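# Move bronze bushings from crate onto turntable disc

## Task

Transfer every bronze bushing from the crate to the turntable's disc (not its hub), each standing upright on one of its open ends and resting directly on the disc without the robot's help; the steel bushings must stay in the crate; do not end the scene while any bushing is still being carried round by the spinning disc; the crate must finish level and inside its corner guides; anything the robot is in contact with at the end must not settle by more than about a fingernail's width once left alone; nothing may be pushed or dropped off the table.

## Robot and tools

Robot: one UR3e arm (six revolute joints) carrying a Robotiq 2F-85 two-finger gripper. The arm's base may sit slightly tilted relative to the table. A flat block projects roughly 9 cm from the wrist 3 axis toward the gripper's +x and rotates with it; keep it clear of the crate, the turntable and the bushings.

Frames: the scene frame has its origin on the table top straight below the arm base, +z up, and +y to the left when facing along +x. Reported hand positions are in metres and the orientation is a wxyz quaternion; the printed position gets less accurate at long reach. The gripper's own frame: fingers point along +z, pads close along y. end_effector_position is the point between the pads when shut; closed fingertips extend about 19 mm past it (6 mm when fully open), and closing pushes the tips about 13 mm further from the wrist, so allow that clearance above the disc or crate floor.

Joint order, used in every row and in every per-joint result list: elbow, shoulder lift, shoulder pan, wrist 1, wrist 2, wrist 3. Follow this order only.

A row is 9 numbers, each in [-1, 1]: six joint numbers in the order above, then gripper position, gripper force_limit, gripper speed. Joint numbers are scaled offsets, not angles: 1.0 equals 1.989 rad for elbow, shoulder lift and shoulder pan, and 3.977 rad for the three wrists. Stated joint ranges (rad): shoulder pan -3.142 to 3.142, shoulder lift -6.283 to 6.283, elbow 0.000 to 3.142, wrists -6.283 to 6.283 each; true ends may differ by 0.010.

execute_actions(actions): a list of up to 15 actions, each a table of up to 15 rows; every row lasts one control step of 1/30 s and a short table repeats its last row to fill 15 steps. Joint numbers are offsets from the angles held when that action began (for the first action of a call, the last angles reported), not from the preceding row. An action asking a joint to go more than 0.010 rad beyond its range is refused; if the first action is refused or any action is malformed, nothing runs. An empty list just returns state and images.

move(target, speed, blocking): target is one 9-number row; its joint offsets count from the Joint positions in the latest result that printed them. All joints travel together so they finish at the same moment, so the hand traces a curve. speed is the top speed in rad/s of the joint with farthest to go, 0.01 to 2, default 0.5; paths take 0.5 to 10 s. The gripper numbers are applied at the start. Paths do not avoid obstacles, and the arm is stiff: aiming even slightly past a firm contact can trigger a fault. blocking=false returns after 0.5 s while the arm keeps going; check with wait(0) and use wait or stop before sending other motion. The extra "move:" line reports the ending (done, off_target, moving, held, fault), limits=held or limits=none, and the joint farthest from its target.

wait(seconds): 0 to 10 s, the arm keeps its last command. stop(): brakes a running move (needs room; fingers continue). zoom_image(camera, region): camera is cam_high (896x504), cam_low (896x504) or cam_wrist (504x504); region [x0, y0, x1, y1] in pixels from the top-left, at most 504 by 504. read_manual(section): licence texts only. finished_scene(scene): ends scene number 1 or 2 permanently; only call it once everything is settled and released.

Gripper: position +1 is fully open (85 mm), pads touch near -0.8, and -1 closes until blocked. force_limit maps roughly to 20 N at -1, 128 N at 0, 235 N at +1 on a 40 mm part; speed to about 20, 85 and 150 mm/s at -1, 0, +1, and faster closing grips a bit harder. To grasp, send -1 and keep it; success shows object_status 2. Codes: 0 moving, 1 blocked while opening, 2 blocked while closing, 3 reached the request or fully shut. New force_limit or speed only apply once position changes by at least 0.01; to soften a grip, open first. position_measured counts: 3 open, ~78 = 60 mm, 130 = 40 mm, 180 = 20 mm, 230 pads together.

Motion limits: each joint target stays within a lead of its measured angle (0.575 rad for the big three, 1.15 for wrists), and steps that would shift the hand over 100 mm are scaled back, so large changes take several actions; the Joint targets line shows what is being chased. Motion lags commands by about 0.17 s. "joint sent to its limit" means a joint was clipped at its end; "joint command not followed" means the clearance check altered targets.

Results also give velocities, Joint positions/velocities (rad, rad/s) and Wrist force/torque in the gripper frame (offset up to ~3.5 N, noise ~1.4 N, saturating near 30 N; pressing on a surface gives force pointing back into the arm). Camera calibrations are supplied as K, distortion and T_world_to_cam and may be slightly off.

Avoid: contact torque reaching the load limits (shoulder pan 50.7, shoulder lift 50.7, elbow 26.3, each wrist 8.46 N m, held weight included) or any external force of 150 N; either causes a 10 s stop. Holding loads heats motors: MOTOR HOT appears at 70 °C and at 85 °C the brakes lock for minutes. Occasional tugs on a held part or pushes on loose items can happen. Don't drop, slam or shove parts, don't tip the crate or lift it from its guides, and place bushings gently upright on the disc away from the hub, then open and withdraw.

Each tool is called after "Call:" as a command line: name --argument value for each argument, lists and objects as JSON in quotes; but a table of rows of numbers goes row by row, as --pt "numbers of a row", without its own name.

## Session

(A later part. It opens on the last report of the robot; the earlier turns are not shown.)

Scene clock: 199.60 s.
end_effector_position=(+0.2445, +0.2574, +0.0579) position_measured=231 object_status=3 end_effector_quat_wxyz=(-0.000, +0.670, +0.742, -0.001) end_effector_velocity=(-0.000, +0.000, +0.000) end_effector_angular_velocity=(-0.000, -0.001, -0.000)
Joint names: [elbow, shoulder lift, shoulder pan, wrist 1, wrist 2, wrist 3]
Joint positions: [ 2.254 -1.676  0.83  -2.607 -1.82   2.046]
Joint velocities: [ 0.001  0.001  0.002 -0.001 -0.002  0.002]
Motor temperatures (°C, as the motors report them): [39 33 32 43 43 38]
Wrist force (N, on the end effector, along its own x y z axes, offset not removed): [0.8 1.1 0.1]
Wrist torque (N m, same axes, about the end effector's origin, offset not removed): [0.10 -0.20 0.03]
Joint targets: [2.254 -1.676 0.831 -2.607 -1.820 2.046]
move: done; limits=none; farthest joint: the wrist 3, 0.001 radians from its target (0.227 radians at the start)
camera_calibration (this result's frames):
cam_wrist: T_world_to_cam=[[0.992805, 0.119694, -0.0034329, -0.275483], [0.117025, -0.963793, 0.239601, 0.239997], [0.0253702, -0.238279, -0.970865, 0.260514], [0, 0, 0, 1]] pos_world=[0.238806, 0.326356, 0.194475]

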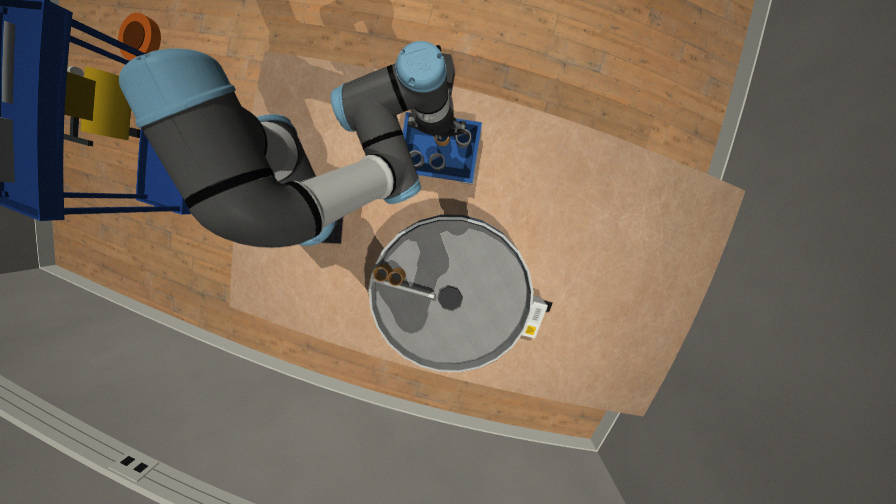

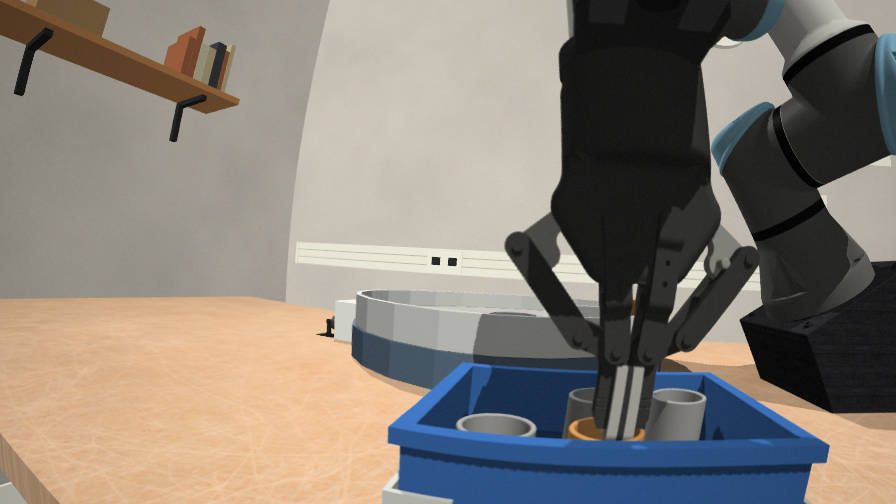

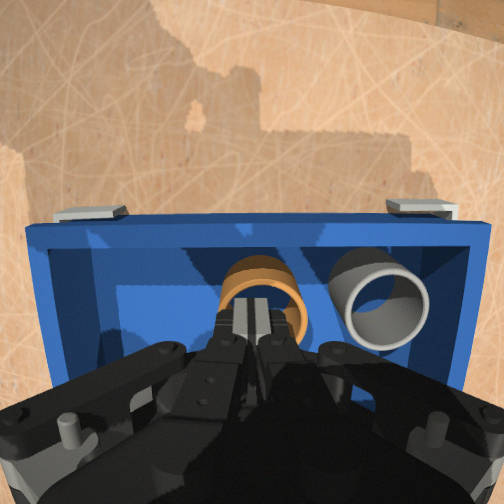

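Call:
move --target '[0.0175,-0.0049,0.0096,-0.0052,-0.0023,0.0045,-1,-0.3,0]' --speed 0.08

Call:
move --target '[-0.031,-0.059,0.0078,0.046,-0.0018,0.0035,-1,-0.3,0]' --speed 0.25

Call:
execute_actions --actions '[[[0,0,0,0,0,0,-0.08,-0.3,0]],[[0,0,0,0,0,0,-0.08,-0.3,0]]]'

Scene clock: 213.83 s.
end_effector_position=(+0.2347, +0.2560, +0.0579) position_measured=231 object_status=3 end_effector_quat_wxyz=(+0.000, +0.670, +0.742, -0.001) end_effector_velocity=(-0.001, -0.000, -0.000) end_effector_angular_velocity=(-0.001, +0.001, -0.000)
Joint names: [elbow, shoulder lift, shoulder pan, wrist 1, wrist 2, wrist 3]
Joint positions: [ 2.288 -1.686  0.849 -2.628 -1.829  2.064]
Joint velocities: [ 0.004 -0.001  0.001 -0.002 -0.001  0.001]
Motor temperatures (°C, as the motors report them): [39 33 32 43 43 38]
Wrist force (N, on the end effector, along its own x y z axes, offset not removed): [0.7 1.5 -0.1]
Wrist torque (N m, same axes, about the end effector's origin, offset not removed): [0.17 -0.14 0.02]
Joint targets: [2.289 -1.686 0.849 -2.628 -1.829 2.064]
move: done; limits=none; farthest joint: the shoulder pan, 0.000 radians from its target (0.018 radians at the start)
camera_calibration (this result's frames):
cam_wrist: T_world_to_cam=[[0.992832, 0.119482, -0.00304428, -0.265493], [0.11671, -0.963682, 0.2402, 0.239775], [0.0257658, -0.238834, -0.970719, 0.260461], [0, 0, 0, 1]] pos_world=[0.228894, 0.324995, 0.194432]

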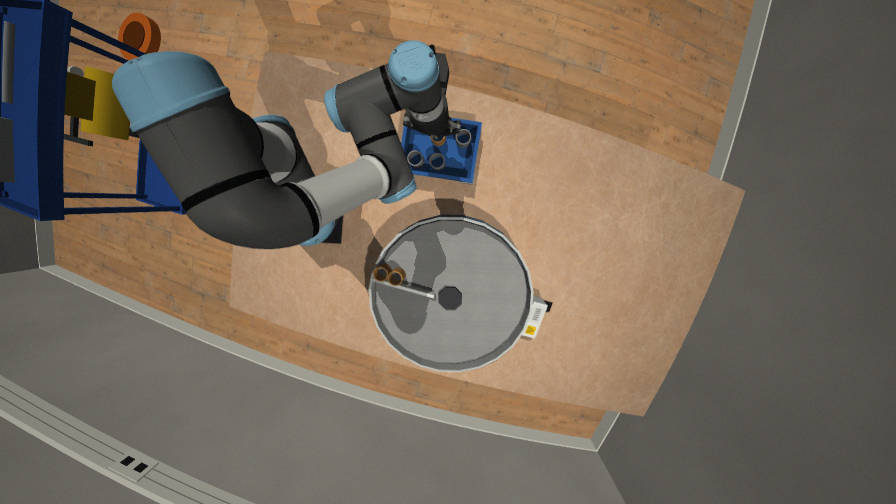

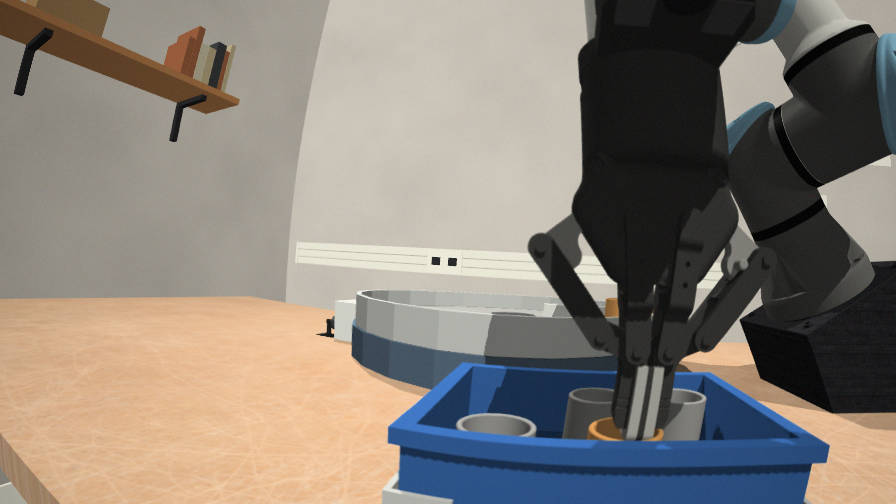

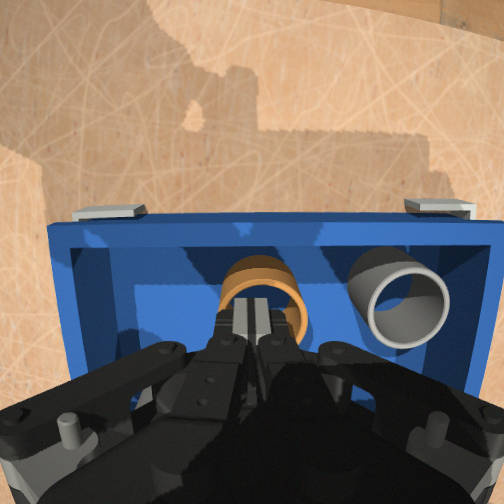

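Scene clock: 215.13 s.
end_effector_position=(+0.2389, +0.2534, +0.0878) position_measured=231 object_status=3 end_effector_quat_wxyz=(+0.000, +0.670, +0.742, -0.001) end_effector_velocity=(-0.000, -0.000, +0.000) end_effector_angular_velocity=(-0.001, +0.001, -0.000)
Joint names: [elbow, shoulder lift, shoulder pan, wrist 1, wrist 2, wrist 3]
Joint positions: [ 2.227 -1.803  0.865 -2.445 -1.836  2.078]
Joint velocities: [ 0.    -0.001 -0.     0.002 -0.     0.   ]
Motor temperatures (°C, as the motors report them): [39 33 32 43 43 38]
Wrist force (N, on the end effector, along its own x y z axes, offset not removed): [0.5 1.6 0.3]
Wrist torque (N m, same axes, about the end effector's origin, offset not removed): [0.24 -0.10 0.00]
Joint targets: [2.227 -1.803 0.865 -2.445 -1.836 2.078]
move: done; limits=none; farthest joint: the shoulder pan, 0.000 radians from its target (0.015 radians at the start)
camera_calibration (this result's frames):
cam_wrist: T_world_to_cam=[[0.992762, 0.120061, -0.00307595, -0.269453], [0.117268, -0.963507, 0.240628, 0.229355], [0.0259263, -0.239247, -0.970612, 0.288819], [0, 0, 0, 1]] pos_world=[0.233119, 0.322435, 0.224313]

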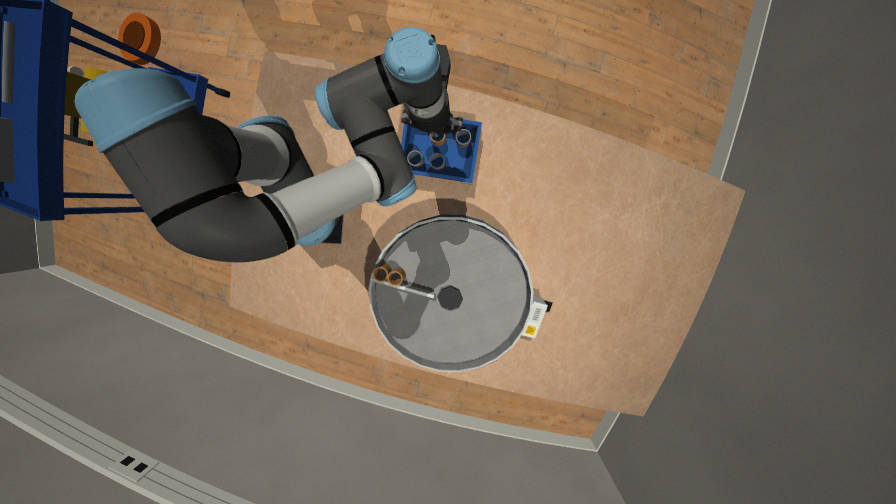

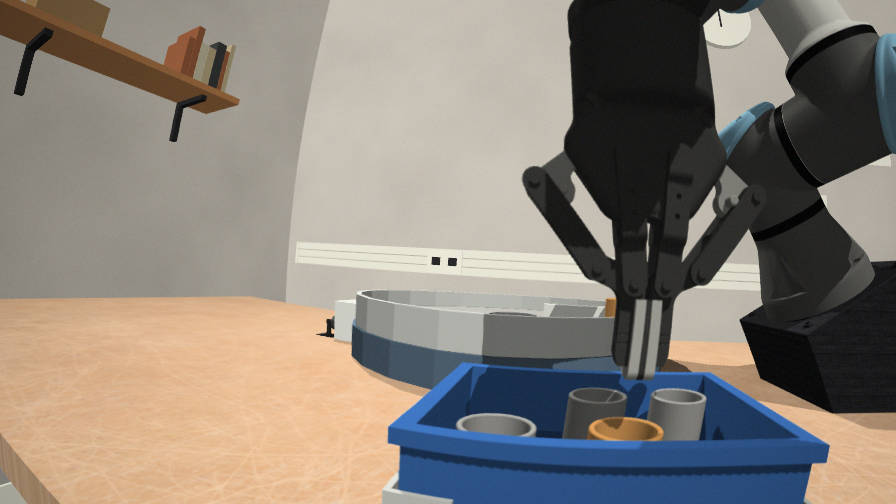

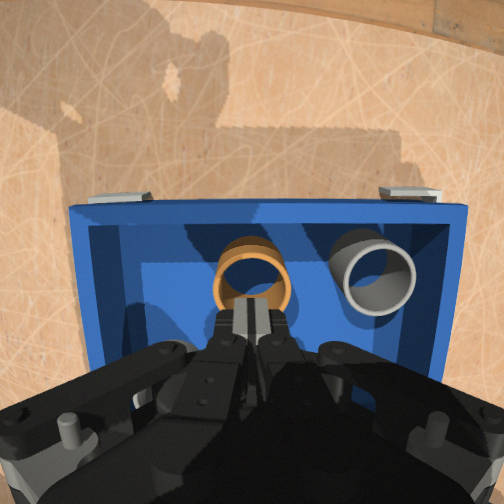

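Scene clock: 216.13 s.
end_effector_position=(+0.2389, +0.2534, +0.0878) position_measured=139 object_status=3 end_effector_quat_wxyz=(+0.000, +0.670, +0.742, -0.001) end_effector_velocity=(+0.000, +0.000, +0.000) end_effector_angular_velocity=(+0.001, -0.001, +0.000)
Joint names: [elbow, shoulder lift, shoulder pan, wrist 1, wrist 2, wrist 3]
Joint positions: [ 2.227 -1.803  0.865 -2.445 -1.836  2.078]
Joint velocities: [-0.001 -0.     0.001  0.    -0.    -0.   ]
Motor temperatures (°C, as the motors report them): [39 33 32 43 43 38]
Wrist force (N, on the end effector, along its own x y z axes, offset not removed): [0.9 0.9 0.3]
Wrist torque (N m, same axes, about the end effector's origin, offset not removed): [0.13 -0.17 0.00]
Joint targets: [2.227 -1.803 0.865 -2.445 -1.836 2.078]
camera_calibration (this result's frames):
cam_wrist: T_world_to_cam=[[0.992762, 0.120061, -0.00307479, -0.269455], [0.117268, -0.963507, 0.240628, 0.22935], [0.0259275, -0.239247, -0.970613, 0.28883], [0, 0, 0, 1]] pos_world=[0.23312, 0.322433, 0.224326]

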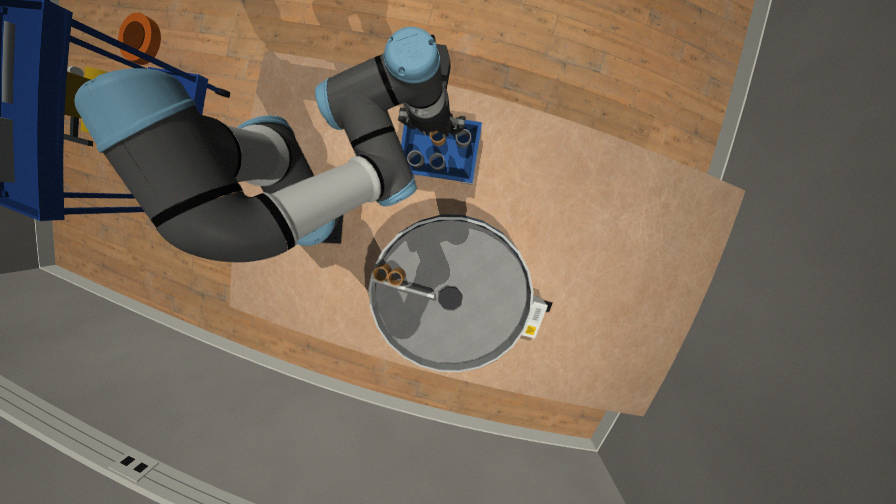

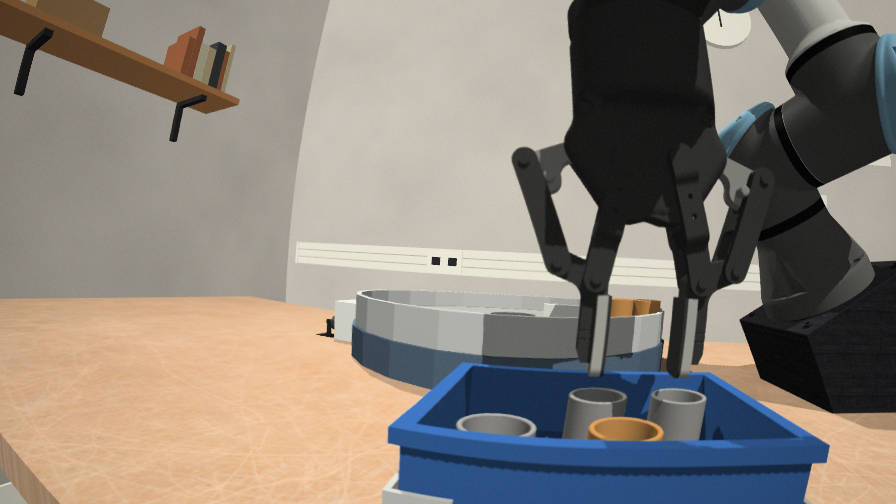

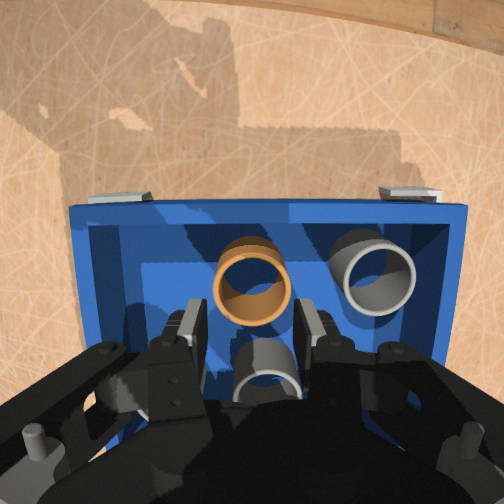

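Call:
execute_actions --actions '[[[0,0,0,0,0,0,0.05,-0.3,0]]]'

Call:
move --target '[0.032,0.086,-0.0167,-0.0611,0.0038,-0.0079,0.05,-0.3,0]' --speed 0.2

Scene clock: 219.83 s.
end_effector_position=(+0.2389, +0.2534, +0.0878) position_measured=123 object_status=3 end_effector_quat_wxyz=(+0.000, +0.670, +0.742, -0.001) end_effector_velocity=(+0.000, -0.000, -0.000) end_effector_angular_velocity=(-0.000, -0.000, -0.001)
Joint names: [elbow, shoulder lift, shoulder pan, wrist 1, wrist 2, wrist 3]
Joint positions: [ 2.227 -1.803  0.865 -2.445 -1.836  2.078]
Joint velocities: [ 0. -0. -0.  0. -0.  0.]
Motor temperatures (°C, as the motors report them): [39 33 32 43 43 38]
Wrist force (N, on the end effector, along its own x y z axes, offset not removed): [1.1 1.4 -0.1]
Wrist torque (N m, same axes, about the end effector's origin, offset not removed): [0.19 -0.24 0.06]
Joint targets: [2.227 -1.803 0.865 -2.445 -1.836 2.078]
camera_calibration (this result's frames):
cam_wrist: T_world_to_cam=[[0.992762, 0.120061, -0.00307456, -0.269455], [0.117268, -0.963507, 0.240628, 0.22935], [0.0259276, -0.239247, -0.970613, 0.28883], [0, 0, 0, 1]] pos_world=[0.23312, 0.322433, 0.224326]

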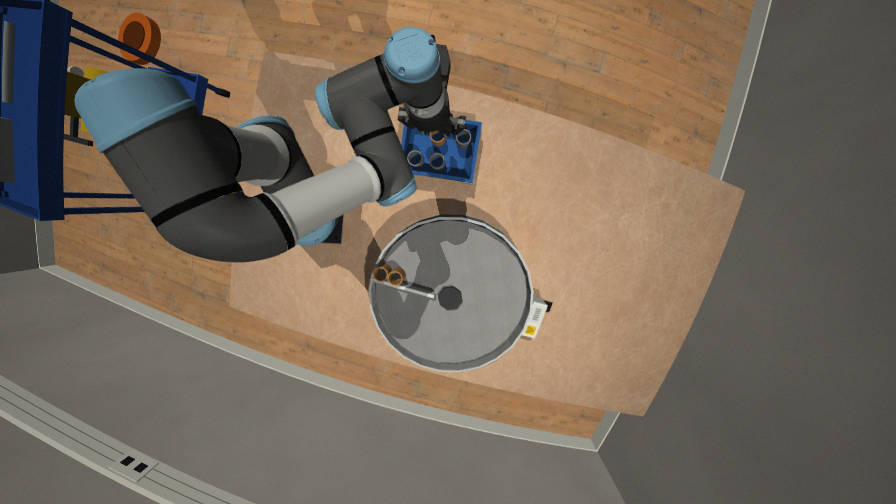

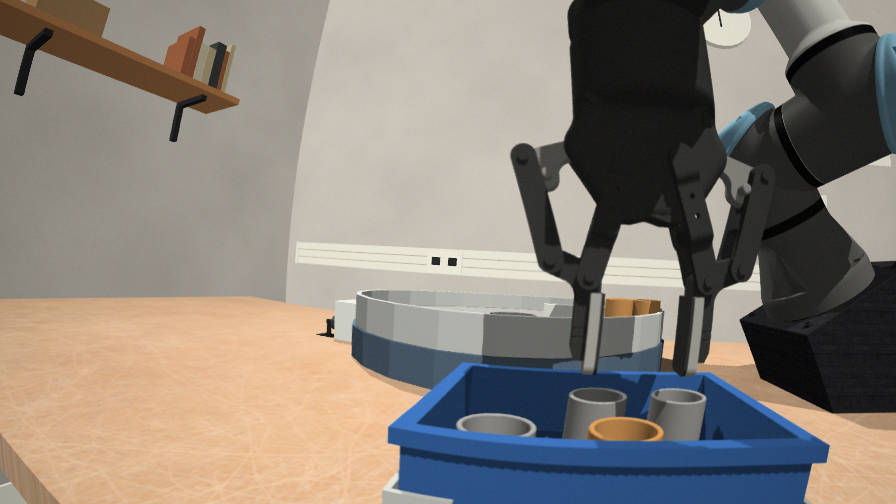

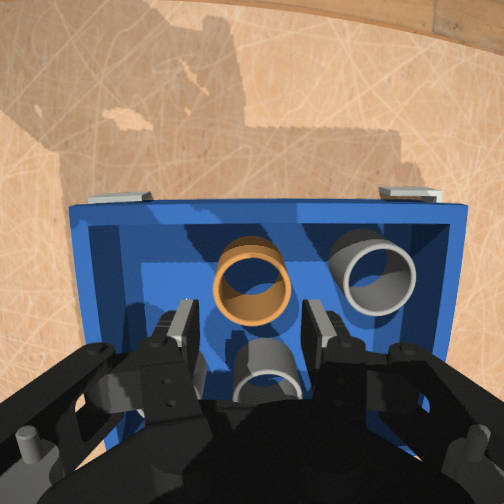

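Scene clock: 221.57 s.
end_effector_position=(+0.2385, +0.2572, +0.0464) position_measured=123 object_status=3 end_effector_quat_wxyz=(+0.000, +0.670, +0.742, -0.001) end_effector_velocity=(-0.000, +0.000, -0.000) end_effector_angular_velocity=(+0.001, -0.000, +0.001)
Joint names: [elbow, shoulder lift, shoulder pan, wrist 1, wrist 2, wrist 3]
Joint positions: [ 2.29  -1.632  0.832 -2.688 -1.821  2.046]
Joint velocities: [ 0.001  0.001  0.001 -0.002  0.    -0.   ]
Motor temperatures (°C, as the motors report them): [39 33 32 43 43 38]
Wrist force (N, on the end effector, along its own x y z axes, offset not removed): [0.8 1.2 0.7]
Wrist torque (N m, same axes, about the end effector's origin, offset not removed): [0.14 -0.15 0.03]
Joint targets: [2.290 -1.632 0.832 -2.688 -1.821 2.046]
move: done; limits=none; farthest joint: the shoulder pan, 0.000 radians from its target (0.033 radians at the start)
camera_calibration (this result's frames):
cam_wrist: T_world_to_cam=[[0.992709, 0.120499, -0.00290262, -0.26968], [0.11767, -0.963623, 0.239966, 0.243004], [0.0261187, -0.238558, -0.970777, 0.249302], [0, 0, 0, 1]] pos_world=[0.232608, 0.326134, 0.182921]

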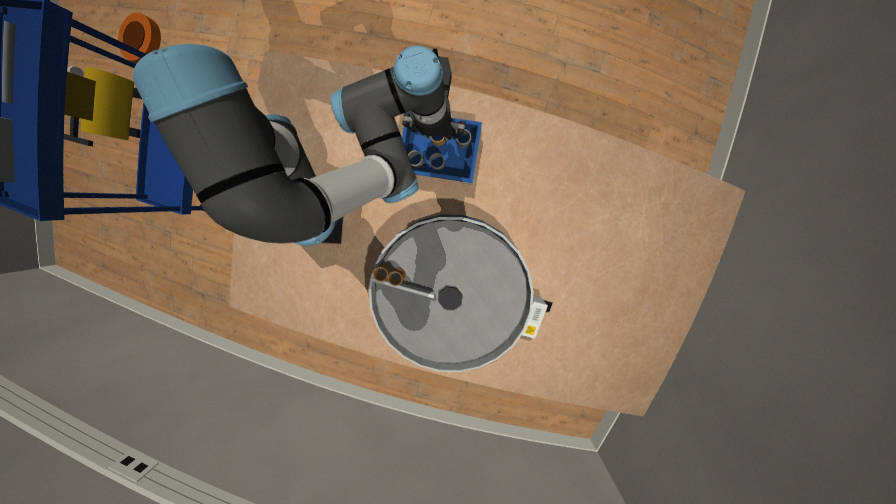

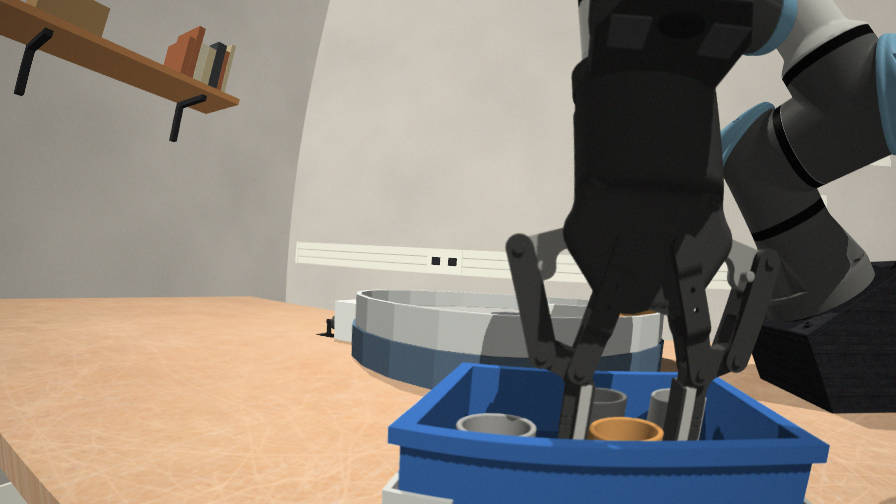

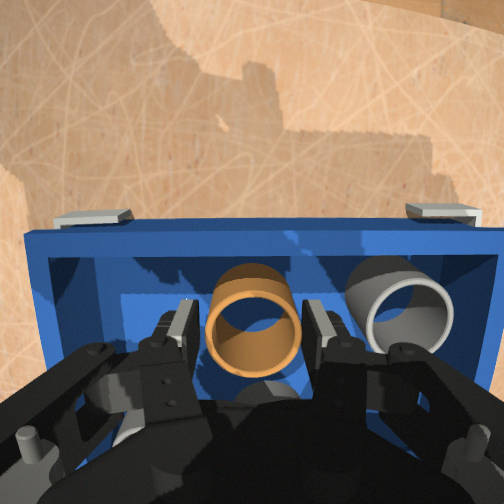

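Call:
execute_actions --actions '[[[0,0,0,0,0,0,-1,-0.3,0]],[[0,0,0,0,0,0,-1,-0.3,0]]]'

Call:
move --target '[-0.032,-0.086,0.0167,0.0611,-0.0038,0.0079,-1,-0.3,0]' --speed 0.4

Call:
move --target '[-0.142,-0.178,0.071,0.115,-0.015,0.033,-1,-0.3,0]' --speed 0.8

Scene clock: 230.03 s.
end_effector_position=(+0.2385, +0.2572, +0.0464) position_measured=139 object_status=2 end_effector_quat_wxyz=(+0.000, +0.670, +0.742, -0.001) end_effector_velocity=(+0.000, -0.000, -0.000) end_effector_angular_velocity=(-0.000, -0.000, -0.000)
Joint names: [elbow, shoulder lift, shoulder pan, wrist 1, wrist 2, wrist 3]
Joint positions: [ 2.29  -1.632  0.832 -2.688 -1.821  2.046]
Joint velocities: [-0.  0. -0.  0. -0.  0.]
Motor temperatures (°C, as the motors report them): [39 33 32 43 43 38]
Wrist force (N, on the end effector, along its own x y z axes, offset not removed): [-1.8 -2.5 -21.1]
Wrist torque (N m, same axes, about the end effector's origin, offset not removed): [0.32 -0.17 0.03]
Joint targets: [2.290 -1.632 0.832 -2.688 -1.821 2.046]
camera_calibration (this result's frames):
cam_wrist: T_world_to_cam=[[0.992708, 0.120506, -0.00286567, -0.269697], [0.117669, -0.96363, 0.239939, 0.243012], [0.0261527, -0.238527, -0.970784, 0.249288], [0, 0, 0, 1]] pos_world=[0.232616, 0.326136, 0.182924]

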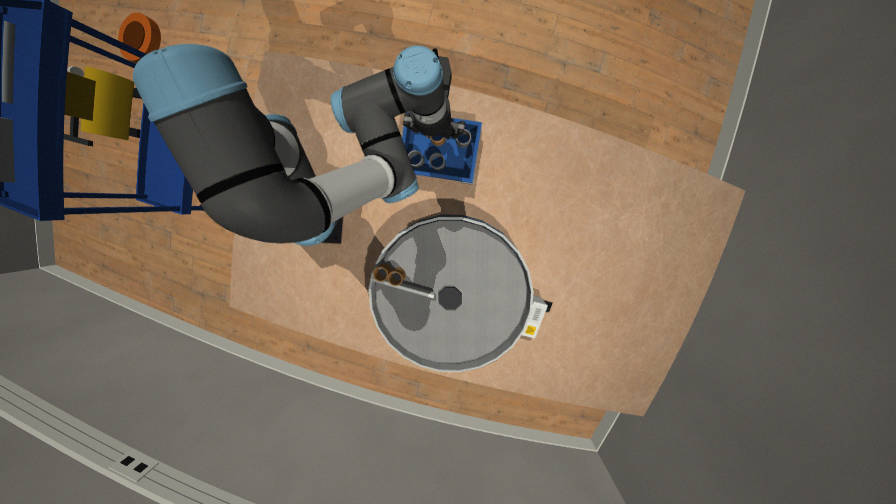

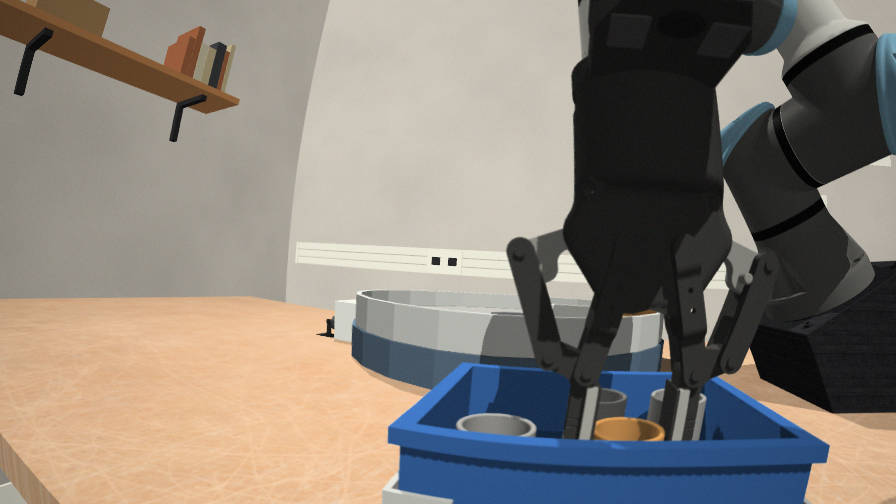

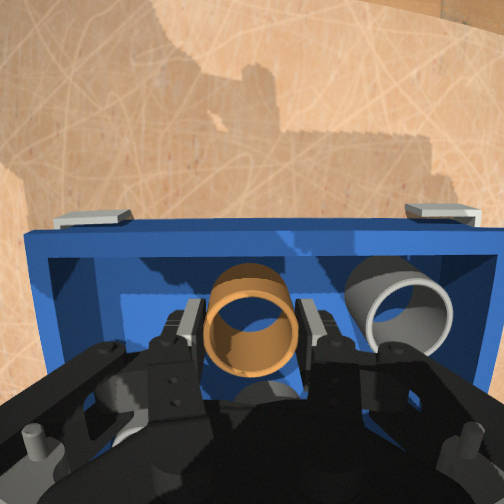

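Scene clock: 231.27 s.
end_effector_position=(+0.2389, +0.2534, +0.0879) position_measured=139 object_status=2 end_effector_quat_wxyz=(+0.000, +0.670, +0.742, -0.001) end_effector_velocity=(-0.000, +0.000, +0.001) end_effector_angular_velocity=(+0.001, -0.000, +0.000)
Joint names: [elbow, shoulder lift, shoulder pan, wrist 1, wrist 2, wrist 3]
Joint positions: [ 2.227 -1.803  0.865 -2.445 -1.836  2.078]
Joint velocities: [-0.001 -0.002  0.001  0.002  0.     0.   ]
Motor temperatures (°C, as the motors report them): [39 33 32 43 43 38]
Wrist force (N, on the end effector, along its own x y z axes, offset not removed): [1.1 0.8 0.7]
Wrist torque (N m, same axes, about the end effector's origin, offset not removed): [0.05 -0.21 0.05]
Joint targets: [2.227 -1.803 0.865 -2.445 -1.836 2.078]
move: done; limits=none; farthest joint: the shoulder pan, 0.000 radians from its target (0.034 radians at the start)
camera_calibration (this result's frames):
cam_wrist: T_world_to_cam=[[0.992761, 0.120068, -0.00304188, -0.269471], [0.117268, -0.963514, 0.240601, 0.229358], [0.0259575, -0.239216, -0.970619, 0.288823], [0, 0, 0, 1]] pos_world=[0.233127, 0.322435, 0.224334]

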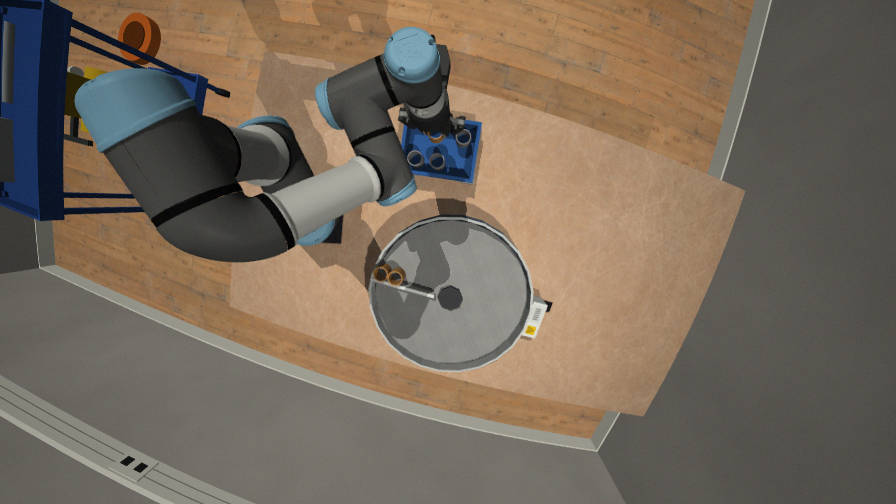

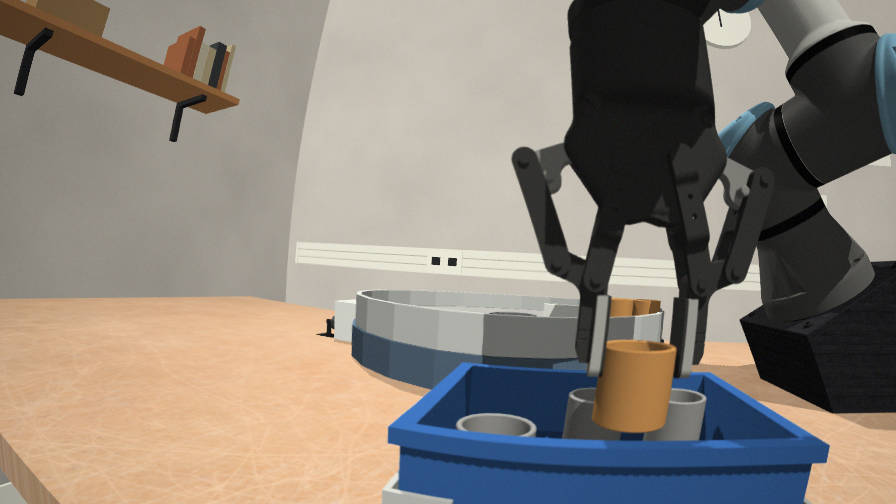

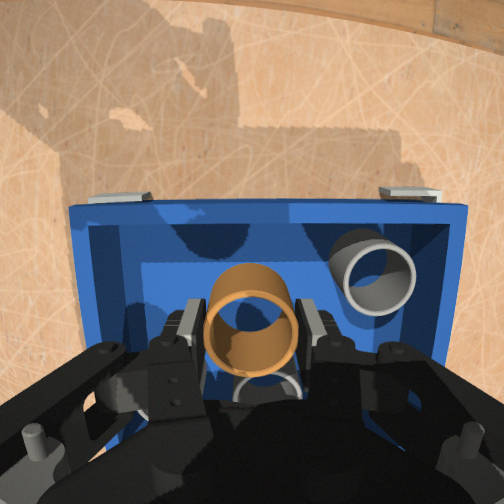

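Scene clock: 232.57 s.
end_effector_position=(+0.2621, +0.2531, +0.2340) position_measured=139 object_status=2 end_effector_quat_wxyz=(+0.010, +0.691, +0.716, +0.102) end_effector_velocity=(+0.000, -0.000, +0.001) end_effector_angular_velocity=(+0.001, -0.001, -0.000)
Joint names: [elbow, shoulder lift, shoulder pan, wrist 1, wrist 2, wrist 3]
Joint positions: [ 1.944 -2.157  1.006 -1.988 -1.896  2.209]
Joint velocities: [-0.002 -0.002  0.     0.002 -0.     0.   ]
Motor temperatures (°C, as the motors report them): [39 33 32 43 43 38]
Wrist force (N, on the end effector, along its own x y z axes, offset not removed): [-0.1 2.0 1.3]
Wrist torque (N m, same axes, about the end effector's origin, offset not removed): [0.30 -0.04 0.01]
Joint targets: [1.944 -2.157 1.006 -1.987 -1.896 2.209]
move: done; limits=none; farthest joint: the shoulder pan, 0.000 radians from its target (0.141 radians at the start)
camera_calibration (this result's frames):
cam_wrist: T_world_to_cam=[[0.986173, 0.0429216, 0.160064, -0.308936], [0.0245706, -0.993072, 0.114913, 0.252362], [0.163887, -0.109391, -0.980395, 0.363235], [0, 0, 0, 1]] pos_world=[0.238934, 0.303608, 0.376563]

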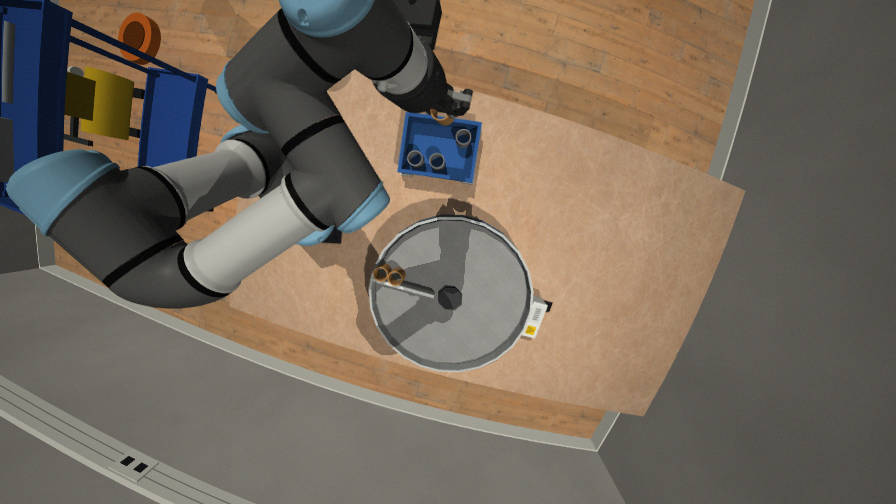

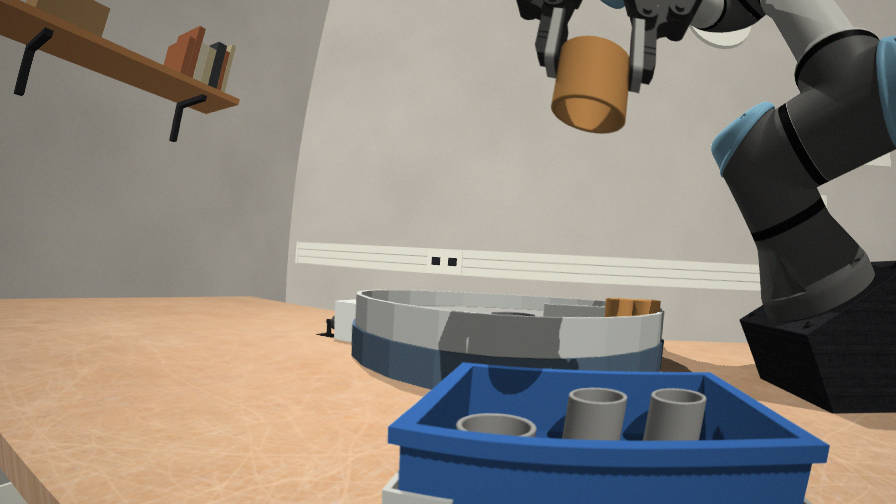

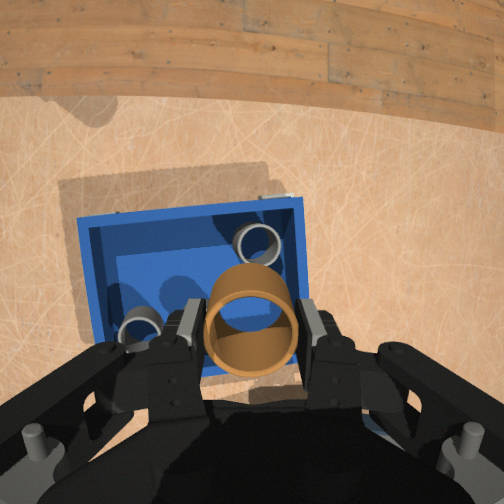

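Then above-P and down to z≈.0955 (same as B3).

Call:
move --target '[-0.040,-0.0603,-0.9186,0.1494,0.1986,-0.4026,-1,-0.3,0]' --speed 1.0

Call:
move --target '[0.113,0.061,0.084,-0.107,-0.0115,0.0444,-1,-0.3,0]' --speed 0.2

Scene clock: 238.33 s.
end_effector_position=(+0.3699, -0.0098, +0.1503) position_measured=139 object_status=2 end_effector_quat_wxyz=(-0.002, +0.706, +0.708, -0.000) end_effector_velocity=(+0.000, -0.000, +0.000) end_effector_angular_velocity=(-0.001, -0.001, +0.000)
Joint names: [elbow, shoulder lift, shoulder pan, wrist 1, wrist 2, wrist 3]
Joint positions: [ 1.865 -2.277 -0.821 -1.393 -1.106  0.608]
Joint velocities: [-0.001 -0.    -0.002  0.001  0.001 -0.002]
Motor temperatures (°C, as the motors report them): [39 33 32 43 43 38]
Wrist force (N, on the end effector, along its own x y z axes, offset not removed): [1.0 1.5 0.7]
Wrist torque (N m, same axes, about the end effector's origin, offset not removed): [0.19 -0.19 0.04]
Joint targets: [1.865 -2.277 -0.821 -1.393 -1.106 0.608]
move: done; limits=none; farthest joint: the shoulder pan, 0.000 radians from its target (1.827 radians at the start)
camera_calibration (this result's frames):
cam_wrist: T_world_to_cam=[[0.999775, 0.0205856, -0.0050538, -0.370919], [0.0211968, -0.971424, 0.236403, -0.0185415], [-0.0000428956, -0.236457, -0.971642, 0.292826], [0, 0, 0, 1]] pos_world=[0.371241, 0.0588646, 0.287031]

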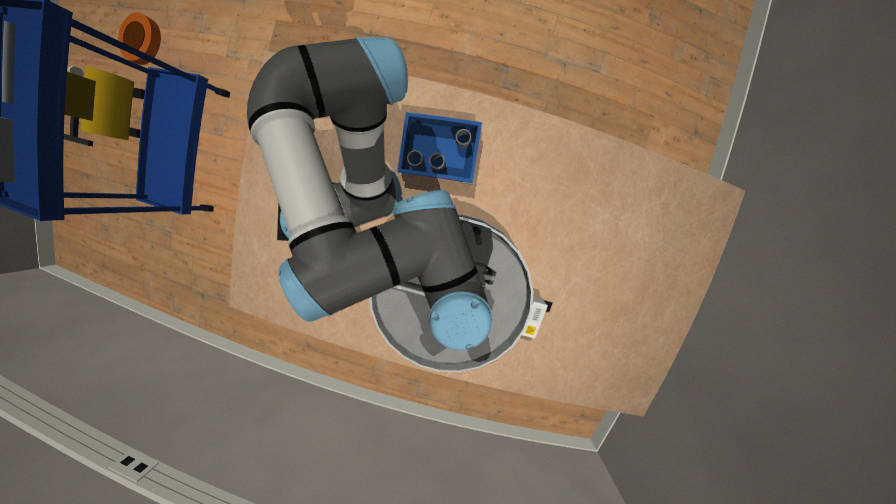

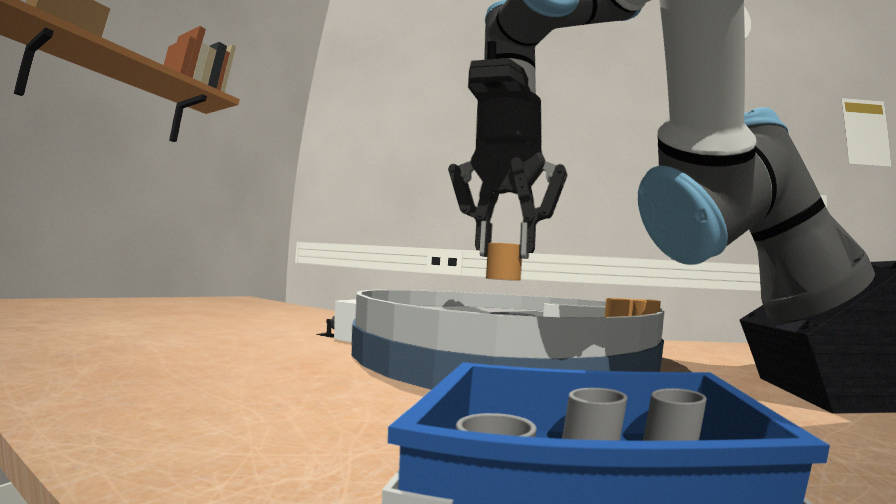

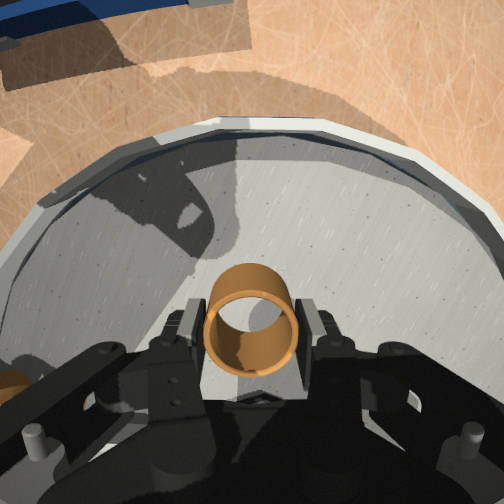

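Scene clock: 241.00 s.
end_effector_position=(+0.3723, -0.0134, +0.0952) position_measured=139 object_status=2 end_effector_quat_wxyz=(-0.001, +0.705, +0.709, -0.000) end_effector_velocity=(-0.000, -0.000, -0.000) end_effector_angular_velocity=(-0.000, -0.000, -0.001)
Joint names: [elbow, shoulder lift, shoulder pan, wrist 1, wrist 2, wrist 3]
Joint positions: [ 2.09  -2.156 -0.654 -1.819 -1.152  0.784]
Joint velocities: [ 0.001  0.001  0.    -0.002 -0.     0.001]
Motor temperatures (°C, as the motors report them): [39 33 32 43 43 38]
Wrist force (N, on the end effector, along its own x y z axes, offset not removed): [0.2 1.4 1.0]
Wrist torque (N m, same axes, about the end effector's origin, offset not removed): [0.20 -0.08 0.02]
Joint targets: [2.090 -2.156 -0.654 -1.819 -1.152 0.785]
move: done; limits=none; farthest joint: the shoulder pan, 0.000 radians from its target (0.167 radians at the start)
camera_calibration (this result's frames):
cam_wrist: T_world_to_cam=[[0.999723, 0.0232946, -0.00343269, -0.37365], [0.0234401, -0.970771, 0.238859, -0.0101205], [0.00223177, -0.238874, -0.971048, 0.237531], [0, 0, 0, 1]] pos_world=[0.373254, 0.0556191, 0.231789]

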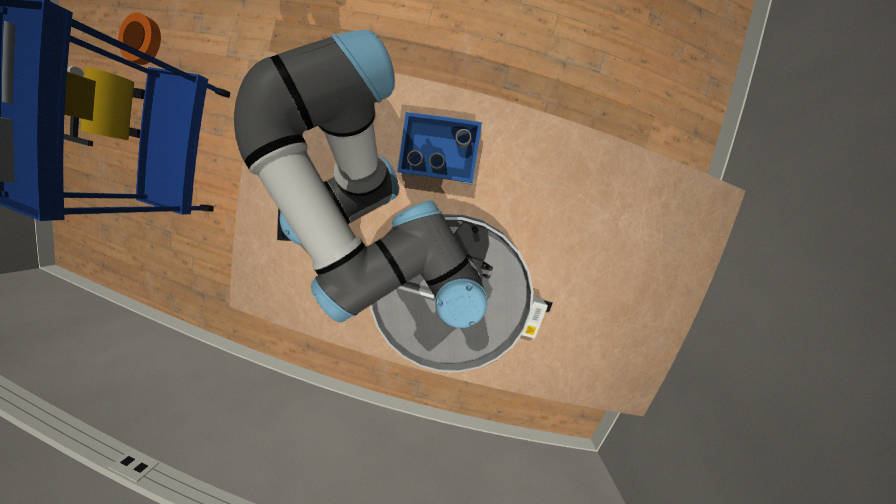

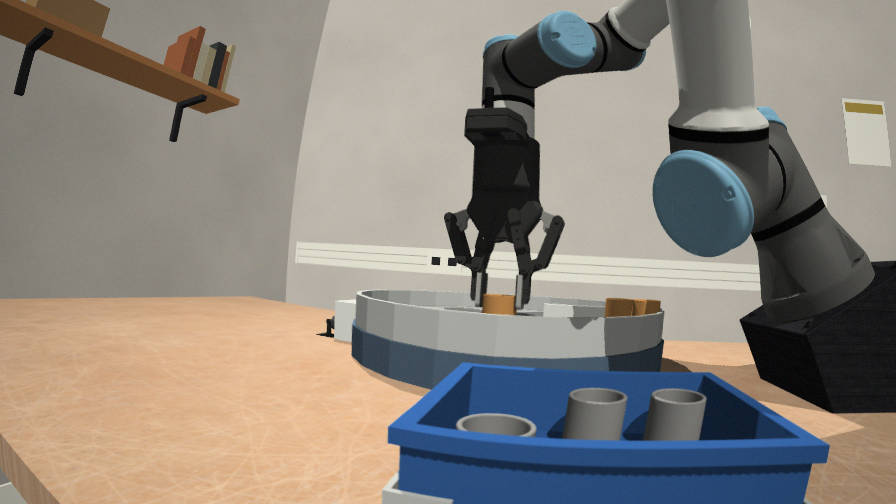

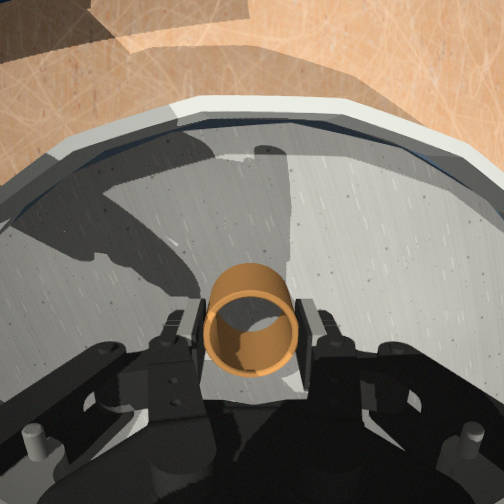

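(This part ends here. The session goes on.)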